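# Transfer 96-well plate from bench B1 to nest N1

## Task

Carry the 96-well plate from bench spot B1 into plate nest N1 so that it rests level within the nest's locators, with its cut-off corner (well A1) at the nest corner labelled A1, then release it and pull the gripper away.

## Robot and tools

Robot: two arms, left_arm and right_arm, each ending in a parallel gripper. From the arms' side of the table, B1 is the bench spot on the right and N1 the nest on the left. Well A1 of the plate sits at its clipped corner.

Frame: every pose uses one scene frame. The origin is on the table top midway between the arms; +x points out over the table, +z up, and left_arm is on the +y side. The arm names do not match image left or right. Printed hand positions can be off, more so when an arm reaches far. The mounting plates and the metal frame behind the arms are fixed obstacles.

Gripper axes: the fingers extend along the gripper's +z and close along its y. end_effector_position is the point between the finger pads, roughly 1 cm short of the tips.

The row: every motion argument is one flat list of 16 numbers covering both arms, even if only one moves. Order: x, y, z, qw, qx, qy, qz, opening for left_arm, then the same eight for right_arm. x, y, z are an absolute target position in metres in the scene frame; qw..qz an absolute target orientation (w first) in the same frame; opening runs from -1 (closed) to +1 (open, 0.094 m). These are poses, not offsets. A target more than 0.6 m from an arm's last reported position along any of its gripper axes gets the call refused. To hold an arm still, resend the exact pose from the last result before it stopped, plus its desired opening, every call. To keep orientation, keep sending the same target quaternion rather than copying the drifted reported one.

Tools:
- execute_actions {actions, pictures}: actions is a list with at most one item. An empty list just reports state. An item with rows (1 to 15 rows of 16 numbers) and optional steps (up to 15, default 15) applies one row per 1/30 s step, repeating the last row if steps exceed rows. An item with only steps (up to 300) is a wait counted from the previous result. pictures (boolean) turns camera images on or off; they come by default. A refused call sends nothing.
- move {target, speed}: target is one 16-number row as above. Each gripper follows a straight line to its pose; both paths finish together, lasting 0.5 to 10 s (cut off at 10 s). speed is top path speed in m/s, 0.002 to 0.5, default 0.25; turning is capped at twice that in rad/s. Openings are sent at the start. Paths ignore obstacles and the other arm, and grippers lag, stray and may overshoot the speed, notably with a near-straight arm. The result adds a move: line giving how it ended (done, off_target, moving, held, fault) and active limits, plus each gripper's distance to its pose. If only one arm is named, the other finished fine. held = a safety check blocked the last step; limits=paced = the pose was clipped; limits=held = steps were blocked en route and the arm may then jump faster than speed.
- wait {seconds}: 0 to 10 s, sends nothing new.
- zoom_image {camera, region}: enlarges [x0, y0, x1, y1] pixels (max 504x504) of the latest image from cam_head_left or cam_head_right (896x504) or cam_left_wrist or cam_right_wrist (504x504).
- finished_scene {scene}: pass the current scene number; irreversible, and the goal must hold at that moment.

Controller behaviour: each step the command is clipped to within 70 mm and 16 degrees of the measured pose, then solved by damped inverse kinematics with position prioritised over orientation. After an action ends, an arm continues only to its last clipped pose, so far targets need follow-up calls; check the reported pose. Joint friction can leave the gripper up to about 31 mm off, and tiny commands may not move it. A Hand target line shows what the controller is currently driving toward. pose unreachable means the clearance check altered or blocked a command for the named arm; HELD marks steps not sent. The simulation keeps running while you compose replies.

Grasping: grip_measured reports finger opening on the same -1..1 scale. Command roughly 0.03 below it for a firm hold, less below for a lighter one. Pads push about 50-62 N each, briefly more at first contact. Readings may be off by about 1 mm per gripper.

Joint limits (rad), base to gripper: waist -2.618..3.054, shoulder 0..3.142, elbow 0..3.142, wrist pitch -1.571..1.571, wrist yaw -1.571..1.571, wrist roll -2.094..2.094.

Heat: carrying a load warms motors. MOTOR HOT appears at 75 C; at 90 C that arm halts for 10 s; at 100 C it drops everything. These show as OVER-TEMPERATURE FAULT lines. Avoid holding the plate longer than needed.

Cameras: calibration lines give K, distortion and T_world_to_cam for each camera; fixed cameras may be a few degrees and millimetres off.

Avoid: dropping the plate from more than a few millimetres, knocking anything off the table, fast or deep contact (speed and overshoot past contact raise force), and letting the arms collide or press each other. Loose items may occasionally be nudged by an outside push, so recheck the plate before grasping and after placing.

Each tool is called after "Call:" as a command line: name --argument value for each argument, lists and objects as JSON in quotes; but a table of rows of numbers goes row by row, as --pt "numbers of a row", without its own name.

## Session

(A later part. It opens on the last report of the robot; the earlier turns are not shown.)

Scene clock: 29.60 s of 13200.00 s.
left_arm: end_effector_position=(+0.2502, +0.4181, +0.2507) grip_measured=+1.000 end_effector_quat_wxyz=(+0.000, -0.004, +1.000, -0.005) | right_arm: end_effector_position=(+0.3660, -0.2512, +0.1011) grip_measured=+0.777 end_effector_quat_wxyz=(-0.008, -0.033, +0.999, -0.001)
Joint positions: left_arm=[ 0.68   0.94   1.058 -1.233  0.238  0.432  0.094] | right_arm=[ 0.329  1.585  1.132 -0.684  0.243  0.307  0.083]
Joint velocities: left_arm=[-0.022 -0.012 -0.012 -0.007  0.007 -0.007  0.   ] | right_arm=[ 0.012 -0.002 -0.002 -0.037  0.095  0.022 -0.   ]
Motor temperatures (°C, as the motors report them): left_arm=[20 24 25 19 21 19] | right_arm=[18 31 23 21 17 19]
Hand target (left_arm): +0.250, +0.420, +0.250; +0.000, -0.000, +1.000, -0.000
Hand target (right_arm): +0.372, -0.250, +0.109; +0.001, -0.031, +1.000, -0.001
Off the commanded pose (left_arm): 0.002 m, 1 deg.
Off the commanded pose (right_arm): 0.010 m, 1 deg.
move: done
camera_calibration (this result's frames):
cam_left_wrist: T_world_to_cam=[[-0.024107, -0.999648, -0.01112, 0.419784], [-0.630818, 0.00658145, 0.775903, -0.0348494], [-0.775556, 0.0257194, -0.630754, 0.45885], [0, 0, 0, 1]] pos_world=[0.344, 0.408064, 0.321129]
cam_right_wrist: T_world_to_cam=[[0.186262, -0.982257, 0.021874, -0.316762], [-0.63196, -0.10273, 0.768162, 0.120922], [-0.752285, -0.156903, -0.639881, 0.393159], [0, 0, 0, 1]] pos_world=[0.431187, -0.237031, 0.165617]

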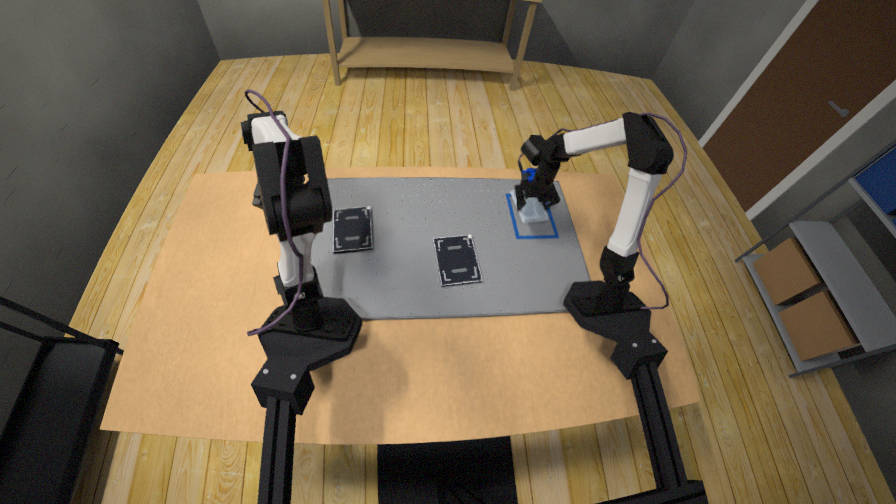

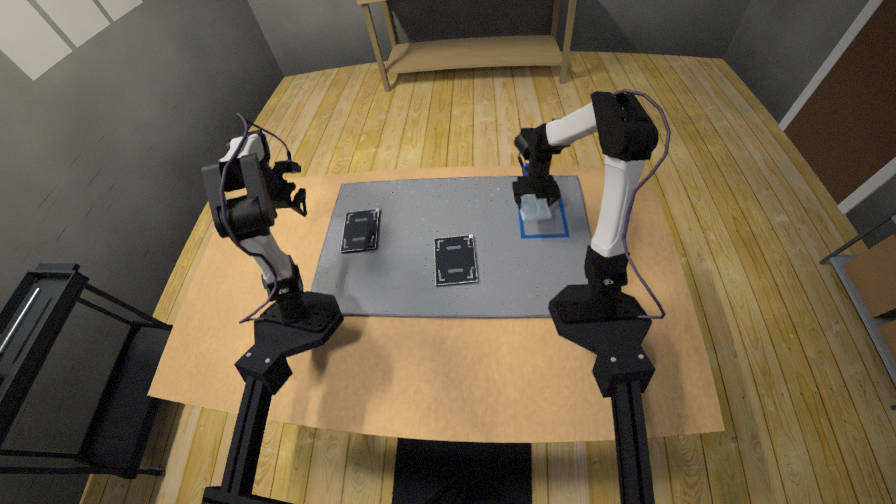

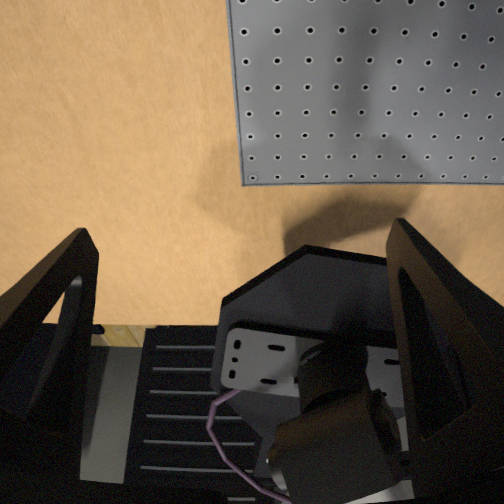

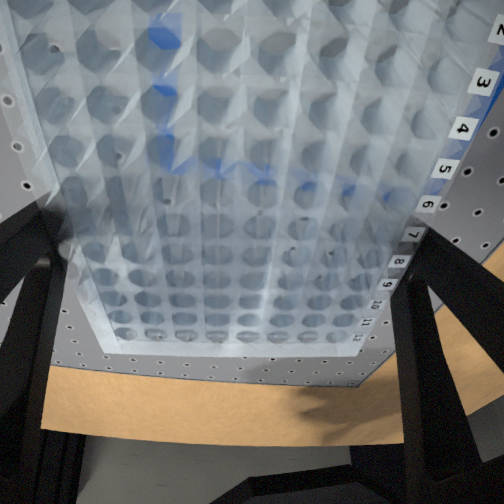

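Call:
move --target '[0.25,0.42,0.25,0,0,1,0,1,0.31,0.12,0.09,0,-0.03,1,0,0.72]' --speed 0.12

Call:
move --target '[0.25,0.42,0.25,0,0,1,0,1,0.31,0.135,0.03,0,-0.03,1,0,0.72]' --speed 0.04

Scene clock: 41.70 s of 13200.00 s.
left_arm: end_effector_position=(+0.2502, +0.4181, +0.2507) grip_measured=+1.000 end_effector_quat_wxyz=(+0.000, -0.004, +1.000, -0.005) | right_arm: end_effector_position=(+0.3168, +0.1218, +0.0957) grip_measured=+0.777 end_effector_quat_wxyz=(+0.027, -0.030, +0.998, +0.043)
Joint positions: left_arm=[ 0.68   0.94   1.058 -1.233  0.238  0.432  0.094] | right_arm=[ 1.03   2.788  2.83  -1.311  0.479  0.968  0.083]
Joint velocities: left_arm=[-0.002 -0.002 -0.002 -0.051 -0.022 -0.037  0.   ] | right_arm=[-0.007  0.007  0.002  0.066 -0.022 -0.007 -0.001]
Motor temperatures (°C, as the motors report them): left_arm=[20 24 25 19 21 19] | right_arm=[18 35 24 21 17 19]
Hand target (left_arm): +0.250, +0.420, +0.250; +0.000, -0.000, +1.000, -0.000
Hand target (right_arm): +0.312, +0.120, +0.087; +0.026, -0.032, +0.999, +0.032
Off the commanded pose (left_arm): 0.002 m, 1 deg.
Off the commanded pose (right_arm): 0.009 m, 6 deg.
elbow stopped short (right arm): the move would have taken joint 3 (elbow) straighter than the controller allows; a more bent joint 3 avoids this.
After step 90, 5.43 s passed at rest.
move: off_target (right_arm)
camera_calibration (this result's frames):
cam_left_wrist: T_world_to_cam=[[-0.024107, -0.999648, -0.01112, 0.419784], [-0.630818, 0.00658145, 0.775903, -0.0348494], [-0.775556, 0.0257194, -0.630754, 0.45885], [0, 0, 0, 1]] pos_world=[0.344, 0.408064, 0.321129]
cam_right_wrist: T_world_to_cam=[[0.180566, -0.982046, -0.0546007, 0.0679438], [-0.683778, -0.16524, 0.710734, 0.161877], [-0.706996, -0.0909996, -0.701338, 0.394674], [0, 0, 0, 1]] pos_world=[0.377453, 0.129388, 0.165458]

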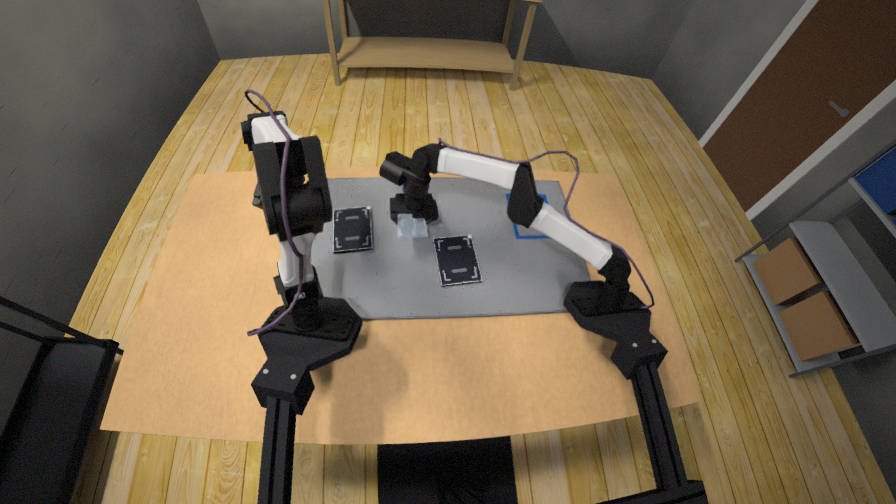

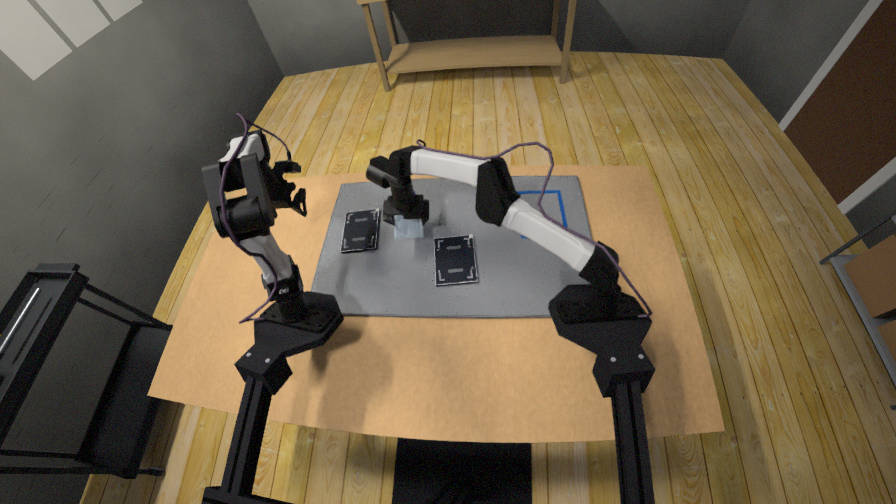

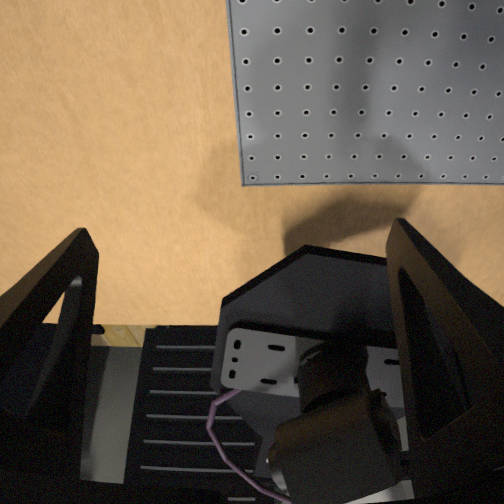

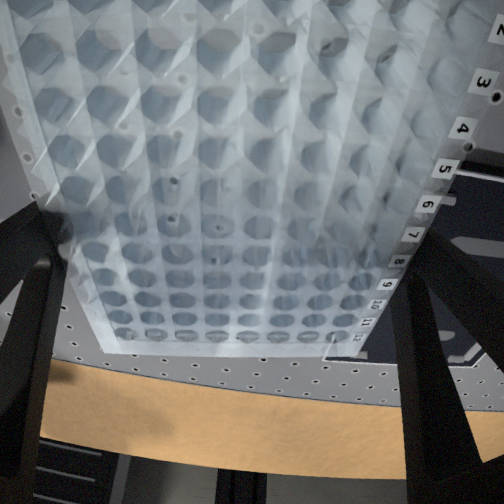

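Scene clock: 43.70 s of 13200.00 s.
left_arm: end_effector_position=(+0.2502, +0.4181, +0.2507) grip_measured=+1.000 end_effector_quat_wxyz=(+0.000, -0.004, +1.000, -0.005) | right_arm: end_effector_position=(+0.3075, +0.1343, +0.0429) grip_measured=+0.777 end_effector_quat_wxyz=(+0.031, -0.033, +0.998, +0.045)
Joint positions: left_arm=[ 0.68   0.94   1.058 -1.233  0.238  0.432  0.094] | right_arm=[ 1.009  2.893  2.83  -1.188  0.475  0.936  0.083]
Joint velocities: left_arm=[-0.007 -0.012  0.002 -0.022 -0.022  0.022  0.   ] | right_arm=[-0.002 -0.002  0.007 -0.007 -0.007  0.007 -0.001]
Motor temperatures (°C, as the motors report them): left_arm=[20 24 26 19 21 19] | right_arm=[19 36 24 21 17 19]
Hand target (left_arm): +0.250, +0.420, +0.250; +0.000, -0.000, +1.000, -0.000
Hand target (right_arm): +0.309, +0.133, +0.030; +0.027, -0.030, +0.998, +0.045
Off the commanded pose (left_arm): 0.002 m, 1 deg.
Off the commanded pose (right_arm): 0.013 m, 6 deg.
elbow stopped short (right arm): the move would have taken joint 3 (elbow) straighter than the controller allows; a more bent joint 3 avoids this.
move: off_target (right_arm)
camera_calibration (this result's frames):
cam_left_wrist: T_world_to_cam=[[-0.024107, -0.999648, -0.01112, 0.419784], [-0.630818, 0.00658145, 0.775903, -0.0348494], [-0.775556, 0.0257194, -0.630754, 0.45885], [0, 0, 0, 1]] pos_world=[0.344, 0.408064, 0.321129]
cam_right_wrist: T_world_to_cam=[[0.187266, -0.980622, -0.0575525, 0.0769372], [-0.687198, -0.172647, 0.705657, 0.197334], [-0.701919, -0.0925954, -0.706213, 0.351036], [0, 0, 0, 1]] pos_world=[0.367598, 0.14202, 0.113084]

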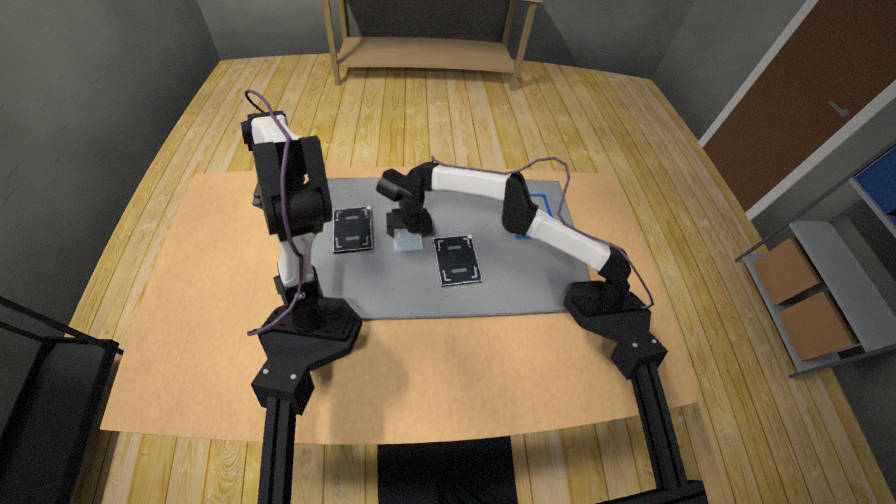

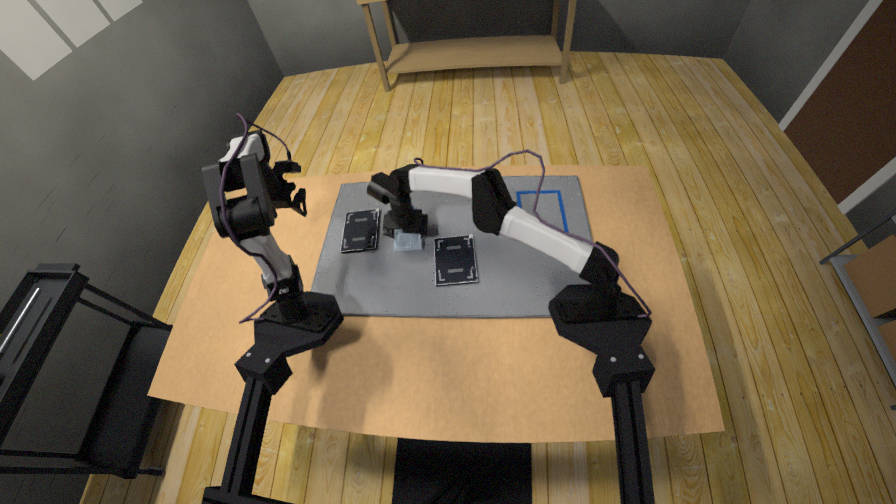

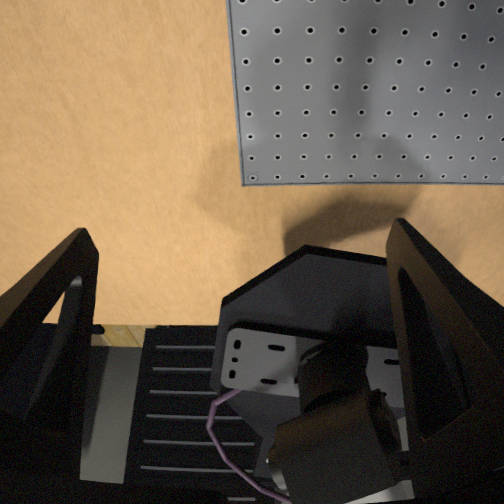

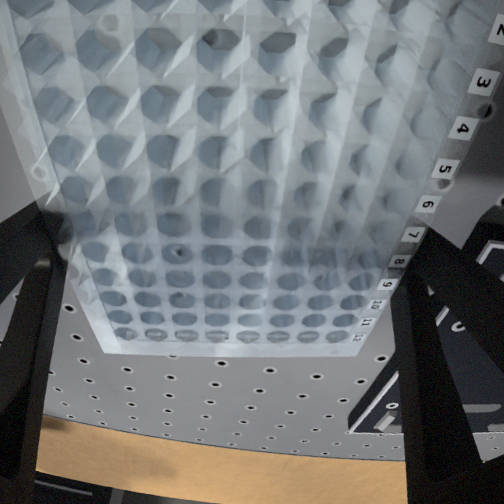

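Call:
zoom_image --camera "cam_head_left" --region '[320,180,500,300]'

Region (320, 180, 500, 300) of cam_head_left's 896x504 image, scaled by 2.800, with more detail than that image has.

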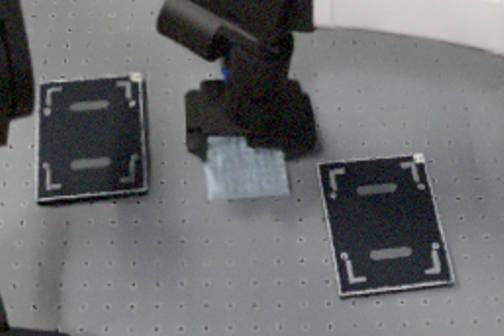

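Call:
move --target '[0.25,0.42,0.25,0,0,1,0,1,0.32,0.14,0.008,0,-0.03,1,0,0.72]' --speed 0.02

Scene clock: 49.97 s of 13200.00 s.
left_arm: end_effector_position=(+0.2502, +0.4181, +0.2507) grip_measured=+1.000 end_effector_quat_wxyz=(+0.000, -0.004, +1.000, -0.005) | right_arm: end_effector_position=(+0.3197, +0.1414, +0.0281) grip_measured=+0.777 end_effector_quat_wxyz=(+0.042, -0.032, +0.996, +0.065)
Joint positions: left_arm=[ 0.68   0.94   1.058 -1.233  0.238  0.432  0.094] | right_arm=[ 0.985  2.916  2.83  -1.103  0.464  0.89   0.083]
Joint velocities: left_arm=[-0.012 -0.017 -0.002  0.007 -0.022 -0.051  0.   ] | right_arm=[-0.017 -0.002  0.007 -0.007 -0.007 -0.066 -0.   ]
Motor temperatures (°C, as the motors report them): left_arm=[20 24 26 19 21 19] | right_arm=[19 39 25 21 17 19]
Hand target (left_arm): +0.250, +0.420, +0.250; +0.000, -0.000, +1.000, -0.000
Hand target (right_arm): +0.319, +0.138, +0.008; +0.037, -0.029, +0.997, +0.060
Off the commanded pose (left_arm): 0.002 m, 1 deg.
Off the commanded pose (right_arm): 0.020 m, 9 deg.
elbow stopped short (right arm): the move would have taken joint 3 (elbow) straighter than the controller allows; a more bent joint 3 avoids this.
After step 90, 0.23 s passed at rest.
move: off_target (right_arm)
camera_calibration (this result's frames):
cam_left_wrist: T_world_to_cam=[[-0.024107, -0.999648, -0.01112, 0.419784], [-0.630818, 0.00658145, 0.775903, -0.0348494], [-0.775556, 0.0257194, -0.630754, 0.45885], [0, 0, 0, 1]] pos_world=[0.344, 0.408064, 0.321129]
cam_right_wrist: T_world_to_cam=[[0.186218, -0.978183, -0.0920948, 0.0817423], [-0.703367, -0.198171, 0.682644, 0.226869], [-0.686001, -0.0623439, -0.724924, 0.341009], [0, 0, 0, 1]] pos_world=[0.378283, 0.146177, 0.0998631]

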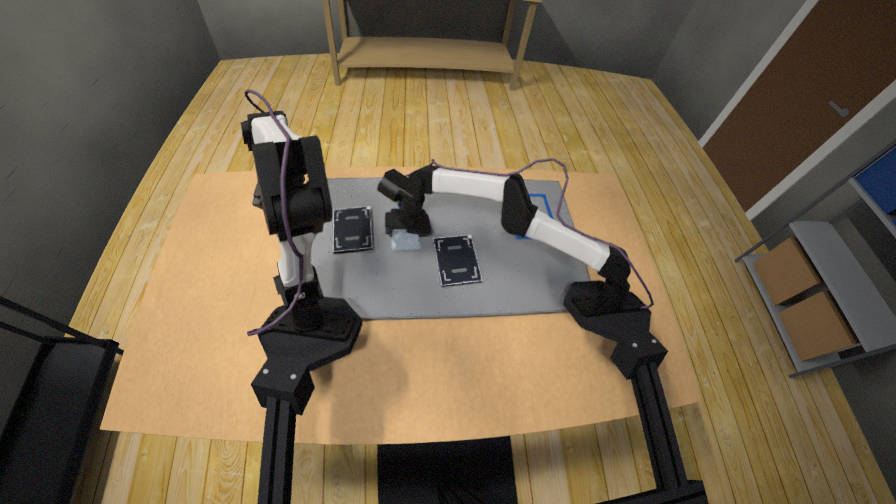

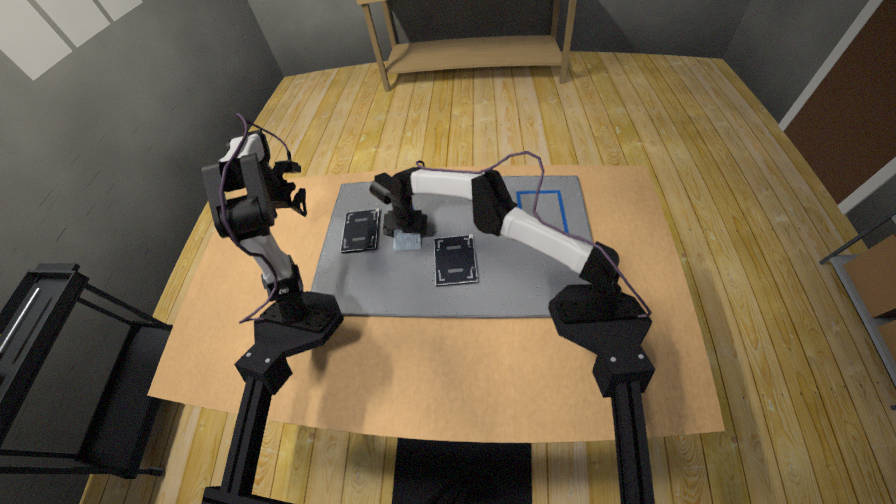

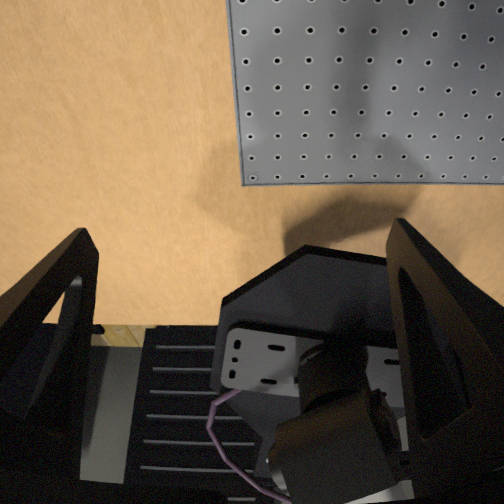

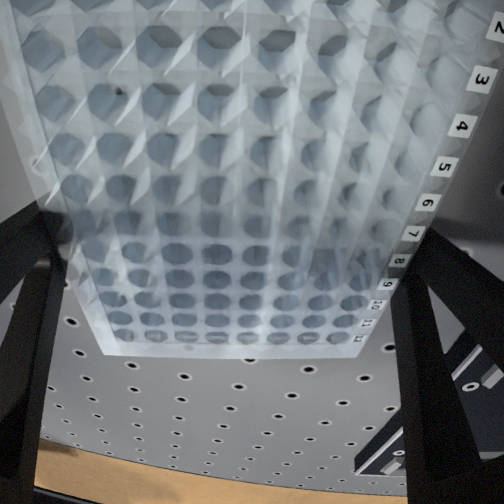

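Call:
move --target '[0.25,0.42,0.25,0,0,1,0,1,0.31,0.135,0.004,0.03,-0.03,0.998,0.045,0.72]' --speed 0.015

Scene clock: 54.47 s of 13200.00 s.
left_arm: end_effector_position=(+0.2502, +0.4181, +0.2507) grip_measured=+1.000 end_effector_quat_wxyz=(+0.000, -0.004, +1.000, -0.005) | right_arm: end_effector_position=(+0.3198, +0.1415, +0.0281) grip_measured=+0.777 end_effector_quat_wxyz=(+0.042, -0.028, +0.997, +0.065)
Joint positions: left_arm=[ 0.68   0.94   1.058 -1.233  0.238  0.432  0.094] | right_arm=[ 0.985  2.916  2.83  -1.102  0.464  0.897  0.083]
Joint velocities: left_arm=[ 0.012  0.007  0.002 -0.051  0.066  0.007  0.   ] | right_arm=[ 0.007 -0.002 -0.012  0.037  0.022  0.007 -0.001]
Motor temperatures (°C, as the motors report them): left_arm=[20 24 26 19 21 19] | right_arm=[20 41 25 21 17 19]
Hand target (left_arm): +0.250, +0.420, +0.250; +0.000, -0.000, +1.000, -0.000
Hand target (right_arm): +0.310, +0.134, +0.005; +0.031, -0.030, +0.998, +0.046
Off the commanded pose (left_arm): 0.002 m, 1 deg.
Off the commanded pose (right_arm): 0.027 m, 3 deg.
move: off_target (right_arm)
camera_calibration (this result's frames):
cam_left_wrist: T_world_to_cam=[[-0.024107, -0.999648, -0.01112, 0.419784], [-0.630818, 0.00658145, 0.775903, -0.0348494], [-0.775556, 0.0257194, -0.630754, 0.45885], [0, 0, 0, 1]] pos_world=[0.344, 0.408064, 0.321129]
cam_right_wrist: T_world_to_cam=[[0.178968, -0.979441, -0.0930955, 0.0843271], [-0.70427, -0.193608, 0.683023, 0.226541], [-0.687004, -0.0566746, -0.72444, 0.340562], [0, 0, 0, 1]] pos_world=[0.378421, 0.145755, 0.0998347]

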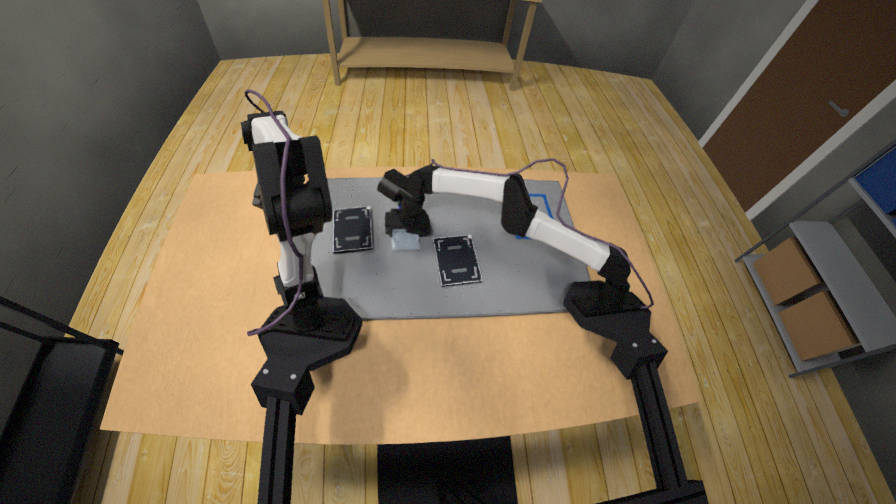

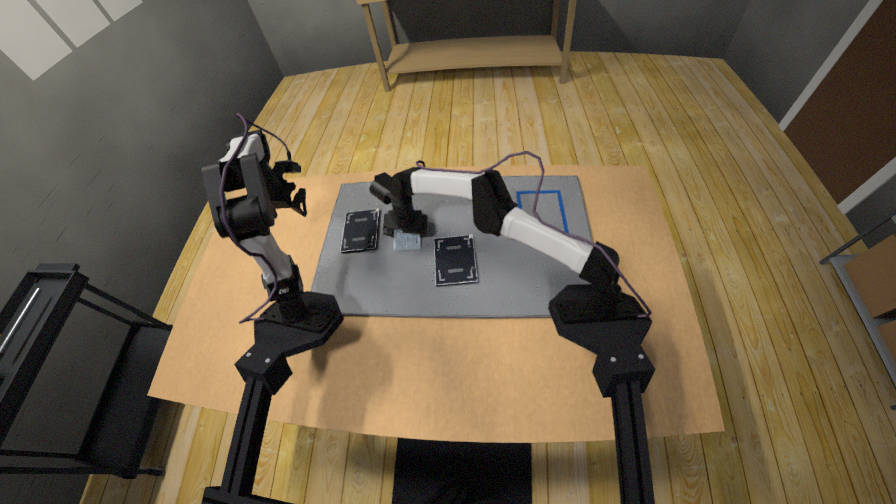

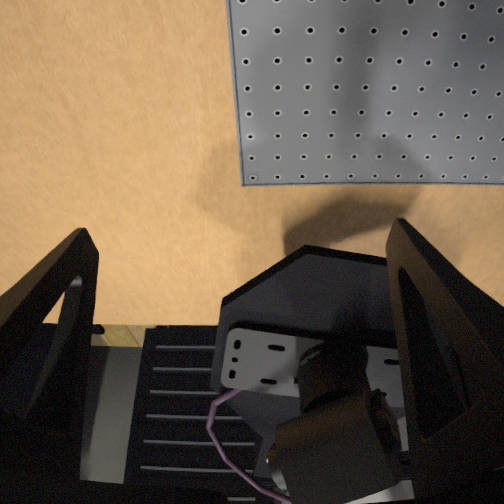

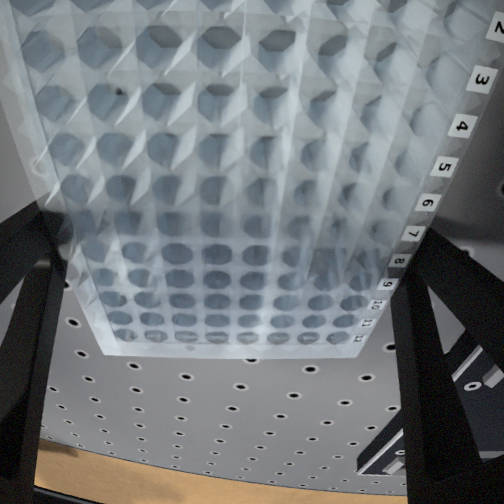

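Call:
move --target '[0.25,0.42,0.25,0,0,1,0,1,0.33,0.13,0.07,0,-0.03,1,0,0.72]' --speed 0.04

Call:
move --target '[0.25,0.42,0.25,0,0,1,0,1,0.42,0.02,0.065,0,0,1,0,0.72]' --speed 0.08

Scene clock: 63.43 s of 13200.00 s.
left_arm: end_effector_position=(+0.2502, +0.4181, +0.2507) grip_measured=+1.000 end_effector_quat_wxyz=(+0.000, -0.004, +1.000, -0.005) | right_arm: end_effector_position=(+0.3274, +0.1266, +0.0562) grip_measured=+0.777 end_effector_quat_wxyz=(+0.033, -0.033, +0.998, +0.052)
Joint positions: left_arm=[ 0.68   0.94   1.058 -1.233  0.238  0.432  0.094] | right_arm=[ 0.985  2.852  2.83  -1.204  0.464  0.904  0.083]
Joint velocities: left_arm=[ 0.017  0.007 -0.007  0.051 -0.081 -0.051  0.   ] | right_arm=[-0.007 -0.002 -0.027  0.022  0.007 -0.007 -0.   ]
Motor temperatures (°C, as the motors report them): left_arm=[20 24 26 19 21 19] | right_arm=[21 44 26 21 17 19]
Hand target (left_arm): +0.250, +0.420, +0.250; +0.000, -0.000, +1.000, -0.000
Hand target (right_arm): +0.330, +0.130, +0.070; +0.039, -0.030, +0.997, +0.060
Off the commanded pose (left_arm): 0.002 m, 1 deg.
Off the commanded pose (right_arm): 0.014 m, 7 deg.
elbow stopped short (right arm): the move would have taken joint 3 (elbow) straighter than the controller allows; a more bent joint 3 avoids this.
After step 90, 3.77 s passed at rest.
move: off_target (right_arm)
camera_calibration (this result's frames):
cam_left_wrist: T_world_to_cam=[[-0.024107, -0.999648, -0.01112, 0.419784], [-0.630818, 0.00658145, 0.775903, -0.0348494], [-0.775556, 0.0257194, -0.630754, 0.45885], [0, 0, 0, 1]] pos_world=[0.344, 0.408064, 0.321129]
cam_right_wrist: T_world_to_cam=[[0.187383, -0.979874, -0.0688148, 0.0668948], [-0.689965, -0.18116, 0.700806, 0.202563], [-0.699168, -0.0838394, -0.710025, 0.37198], [0, 0, 0, 1]] pos_world=[0.387303, 0.133431, 0.126761]

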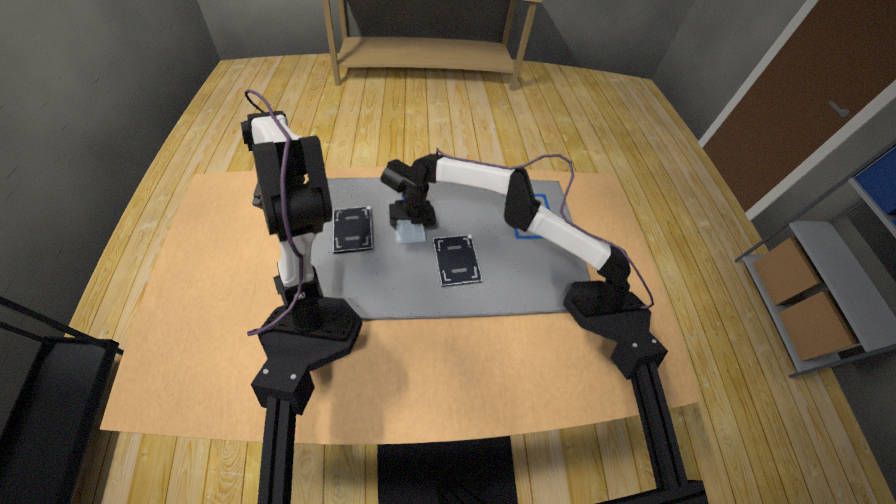

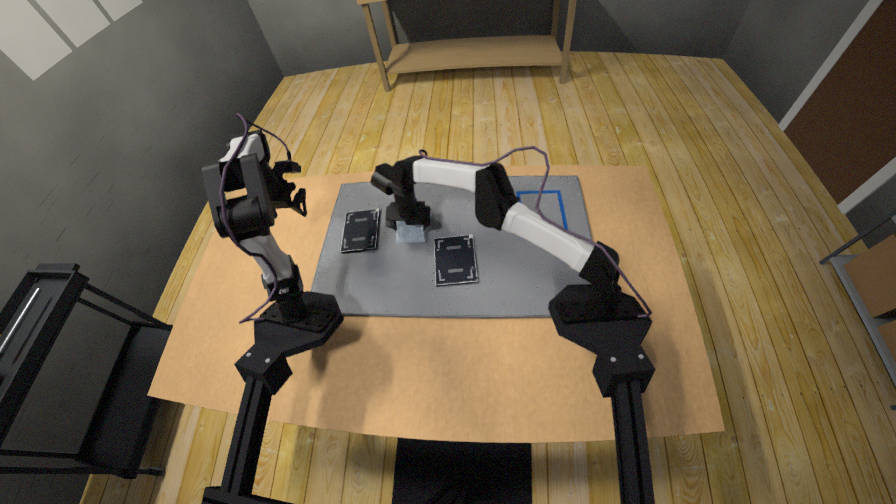

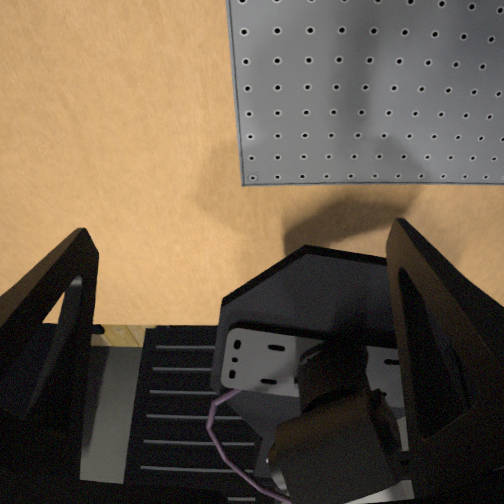

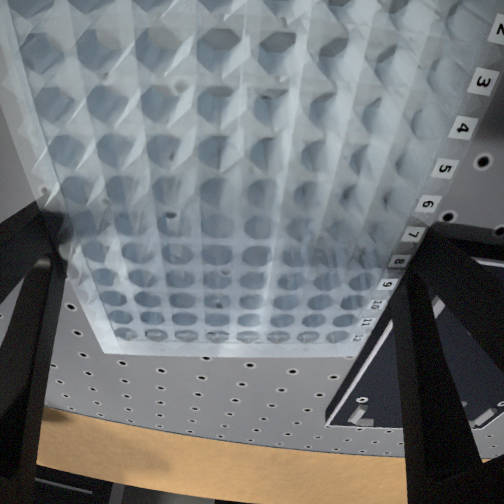

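Scene clock: 65.60 s of 13200.00 s.
left_arm: end_effector_position=(+0.2502, +0.4181, +0.2507) grip_measured=+1.000 end_effector_quat_wxyz=(+0.000, -0.004, +1.000, -0.005) | right_arm: end_effector_position=(+0.4168, +0.0249, +0.0608) grip_measured=+0.777 end_effector_quat_wxyz=(+0.003, +0.000, +1.000, -0.001)
Joint positions: left_arm=[ 0.68   0.94   1.058 -1.233  0.238  0.432  0.094] | right_arm=[ 0.77   2.734  2.83  -1.357  0.419  0.801  0.083]
Joint velocities: left_arm=[ 0.002  0.007 -0.002 -0.066 -0.037 -0.022  0.   ] | right_arm=[ 0.002  0.007 -0.007 -0.007 -0.066  0.022 -0.001]
Motor temperatures (°C, as the motors report them): left_arm=[20 24 26 19 21 19] | right_arm=[21 46 26 21 17 19]
Hand target (left_arm): +0.250, +0.420, +0.250; +0.000, -0.000, +1.000, -0.000
Hand target (right_arm): +0.420, +0.021, +0.065; -0.001, +0.000, +1.000, +0.001
Off the commanded pose (left_arm): 0.002 m, 1 deg.
Off the commanded pose (right_arm): 0.007 m, 0 deg.
move: done
camera_calibration (this result's frames):
cam_left_wrist: T_world_to_cam=[[-0.024107, -0.999648, -0.01112, 0.419784], [-0.630818, 0.00658145, 0.775903, -0.0348494], [-0.775556, 0.0257194, -0.630754, 0.45885], [0, 0, 0, 1]] pos_world=[0.344, 0.408064, 0.321129]
cam_right_wrist: T_world_to_cam=[[0.1201, -0.992434, 0.0255211, -0.0265128], [-0.654964, -0.0598901, 0.753283, 0.221808], [-0.746055, -0.107185, -0.657202, 0.446087], [0, 0, 0, 1]] pos_world=[0.481266, 0.0347858, 0.126761]

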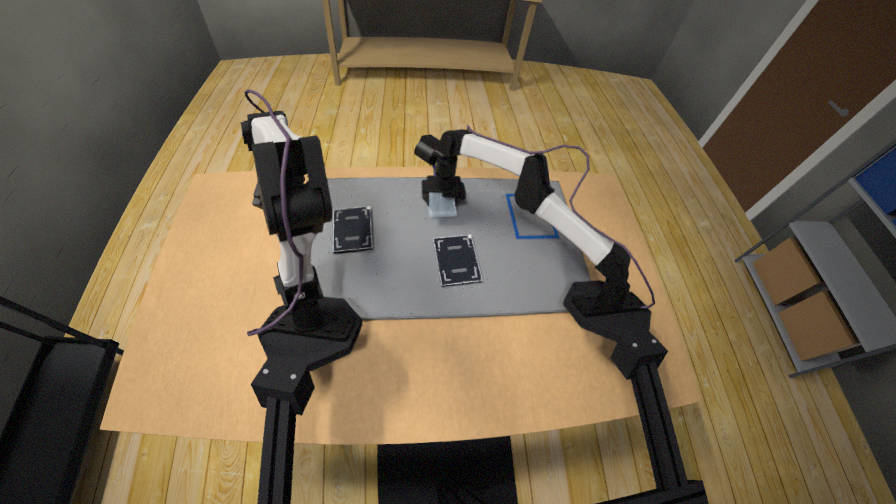

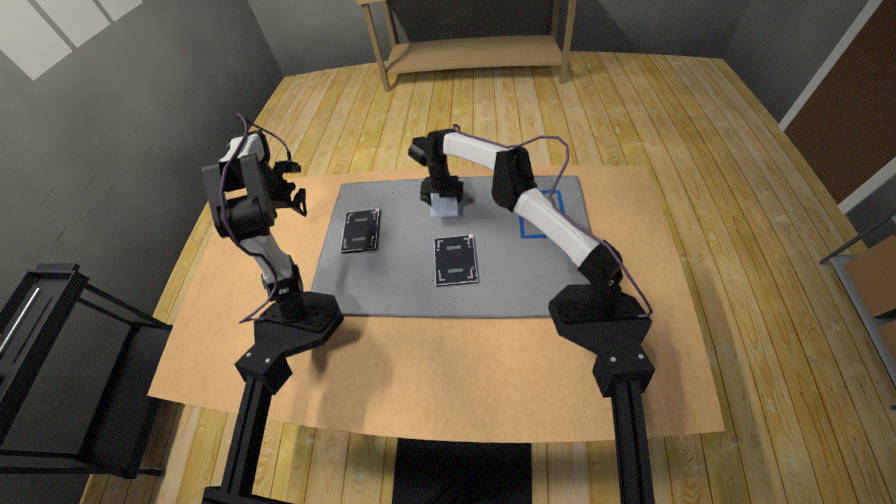

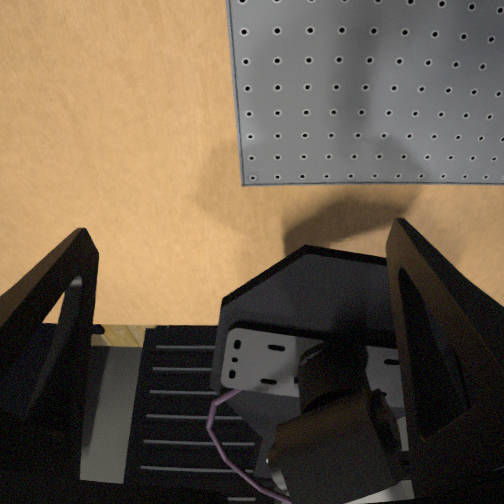

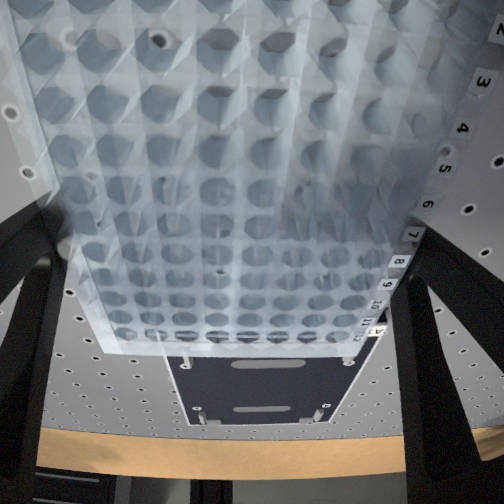

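Call:
move --target '[0.25,0.42,0.25,0,0,1,0,1,0.42,0.03,0.01,0,0,1,0,0.72]' --speed 0.02

Scene clock: 70.03 s of 13200.00 s.
left_arm: end_effector_position=(+0.2502, +0.4181, +0.2507) grip_measured=+1.000 end_effector_quat_wxyz=(+0.000, -0.004, +1.000, -0.005) | right_arm: end_effector_position=(+0.4182, +0.0311, +0.0234) grip_measured=+0.777 end_effector_quat_wxyz=(+0.008, -0.003, +1.000, +0.005)
Joint positions: left_arm=[ 0.68   0.94   1.058 -1.233  0.238  0.432  0.094] | right_arm=[ 0.748  2.803  2.83  -1.262  0.411  0.766  0.083]
Joint velocities: left_arm=[-0.012  0.012  0.002  0.007 -0.007 -0.022  0.   ] | right_arm=[-0.007  0.017  0.002 -0.037  0.007 -0.11   0.   ]
Motor temperatures (°C, as the motors report them): left_arm=[20 24 27 19 21 19] | right_arm=[21 48 26 21 17 19]
Hand target (left_arm): +0.250, +0.420, +0.250; +0.000, -0.000, +1.000, -0.000
Hand target (right_arm): +0.419, +0.029, +0.010; +0.004, +0.000, +1.000, +0.005
Off the commanded pose (left_arm): 0.002 m, 1 deg.
Off the commanded pose (right_arm): 0.014 m, 1 deg.
elbow stopped short (right arm): the move would have taken joint 3 (elbow) straighter than the controller allows; a more bent joint 3 avoids this.
move: off_target (right_arm)
camera_calibration (this result's frames):
cam_left_wrist: T_world_to_cam=[[-0.024107, -0.999648, -0.01112, 0.419784], [-0.630818, 0.00658145, 0.775903, -0.0348494], [-0.775556, 0.0257194, -0.630754, 0.45885], [0, 0, 0, 1]] pos_world=[0.344, 0.408064, 0.321129]
cam_right_wrist: T_world_to_cam=[[0.125959, -0.991909, 0.0158205, -0.0218107], [-0.661954, -0.0721601, 0.746063, 0.254705], [-0.738885, -0.104446, -0.665688, 0.420349], [0, 0, 0, 1]] pos_world=[0.481939, 0.0406491, 0.0901403]

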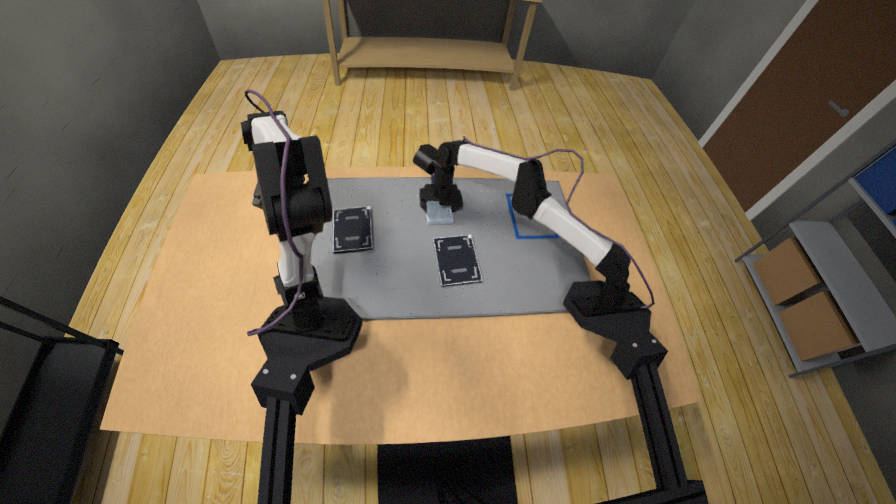

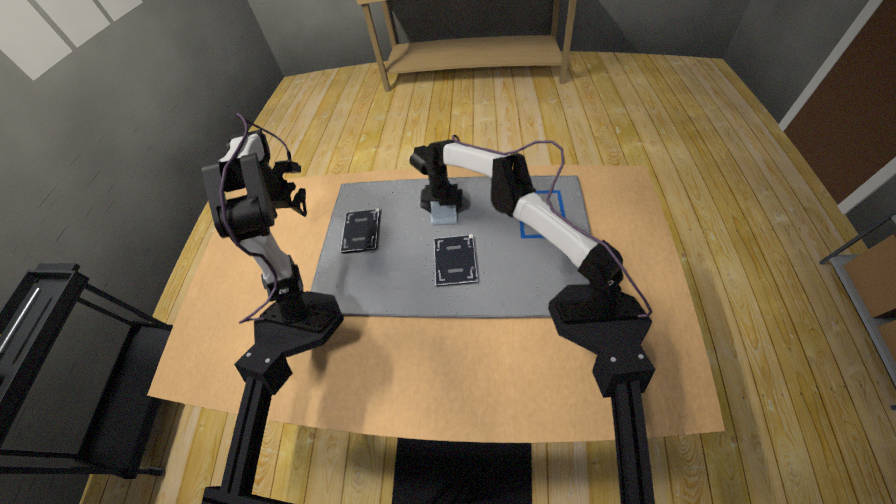

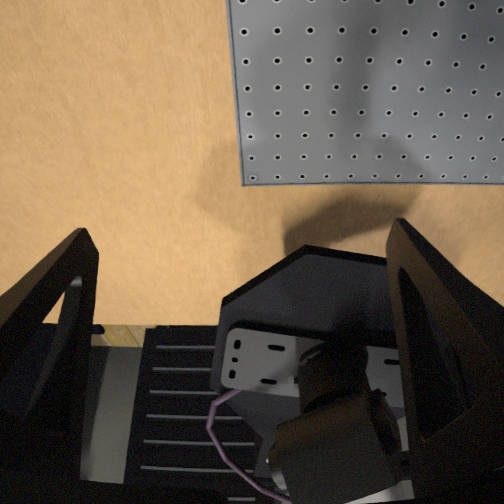

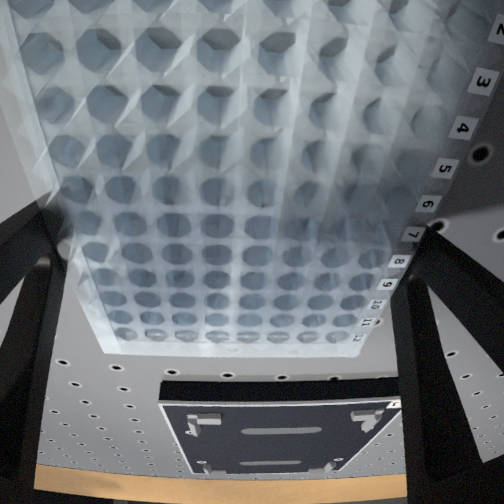

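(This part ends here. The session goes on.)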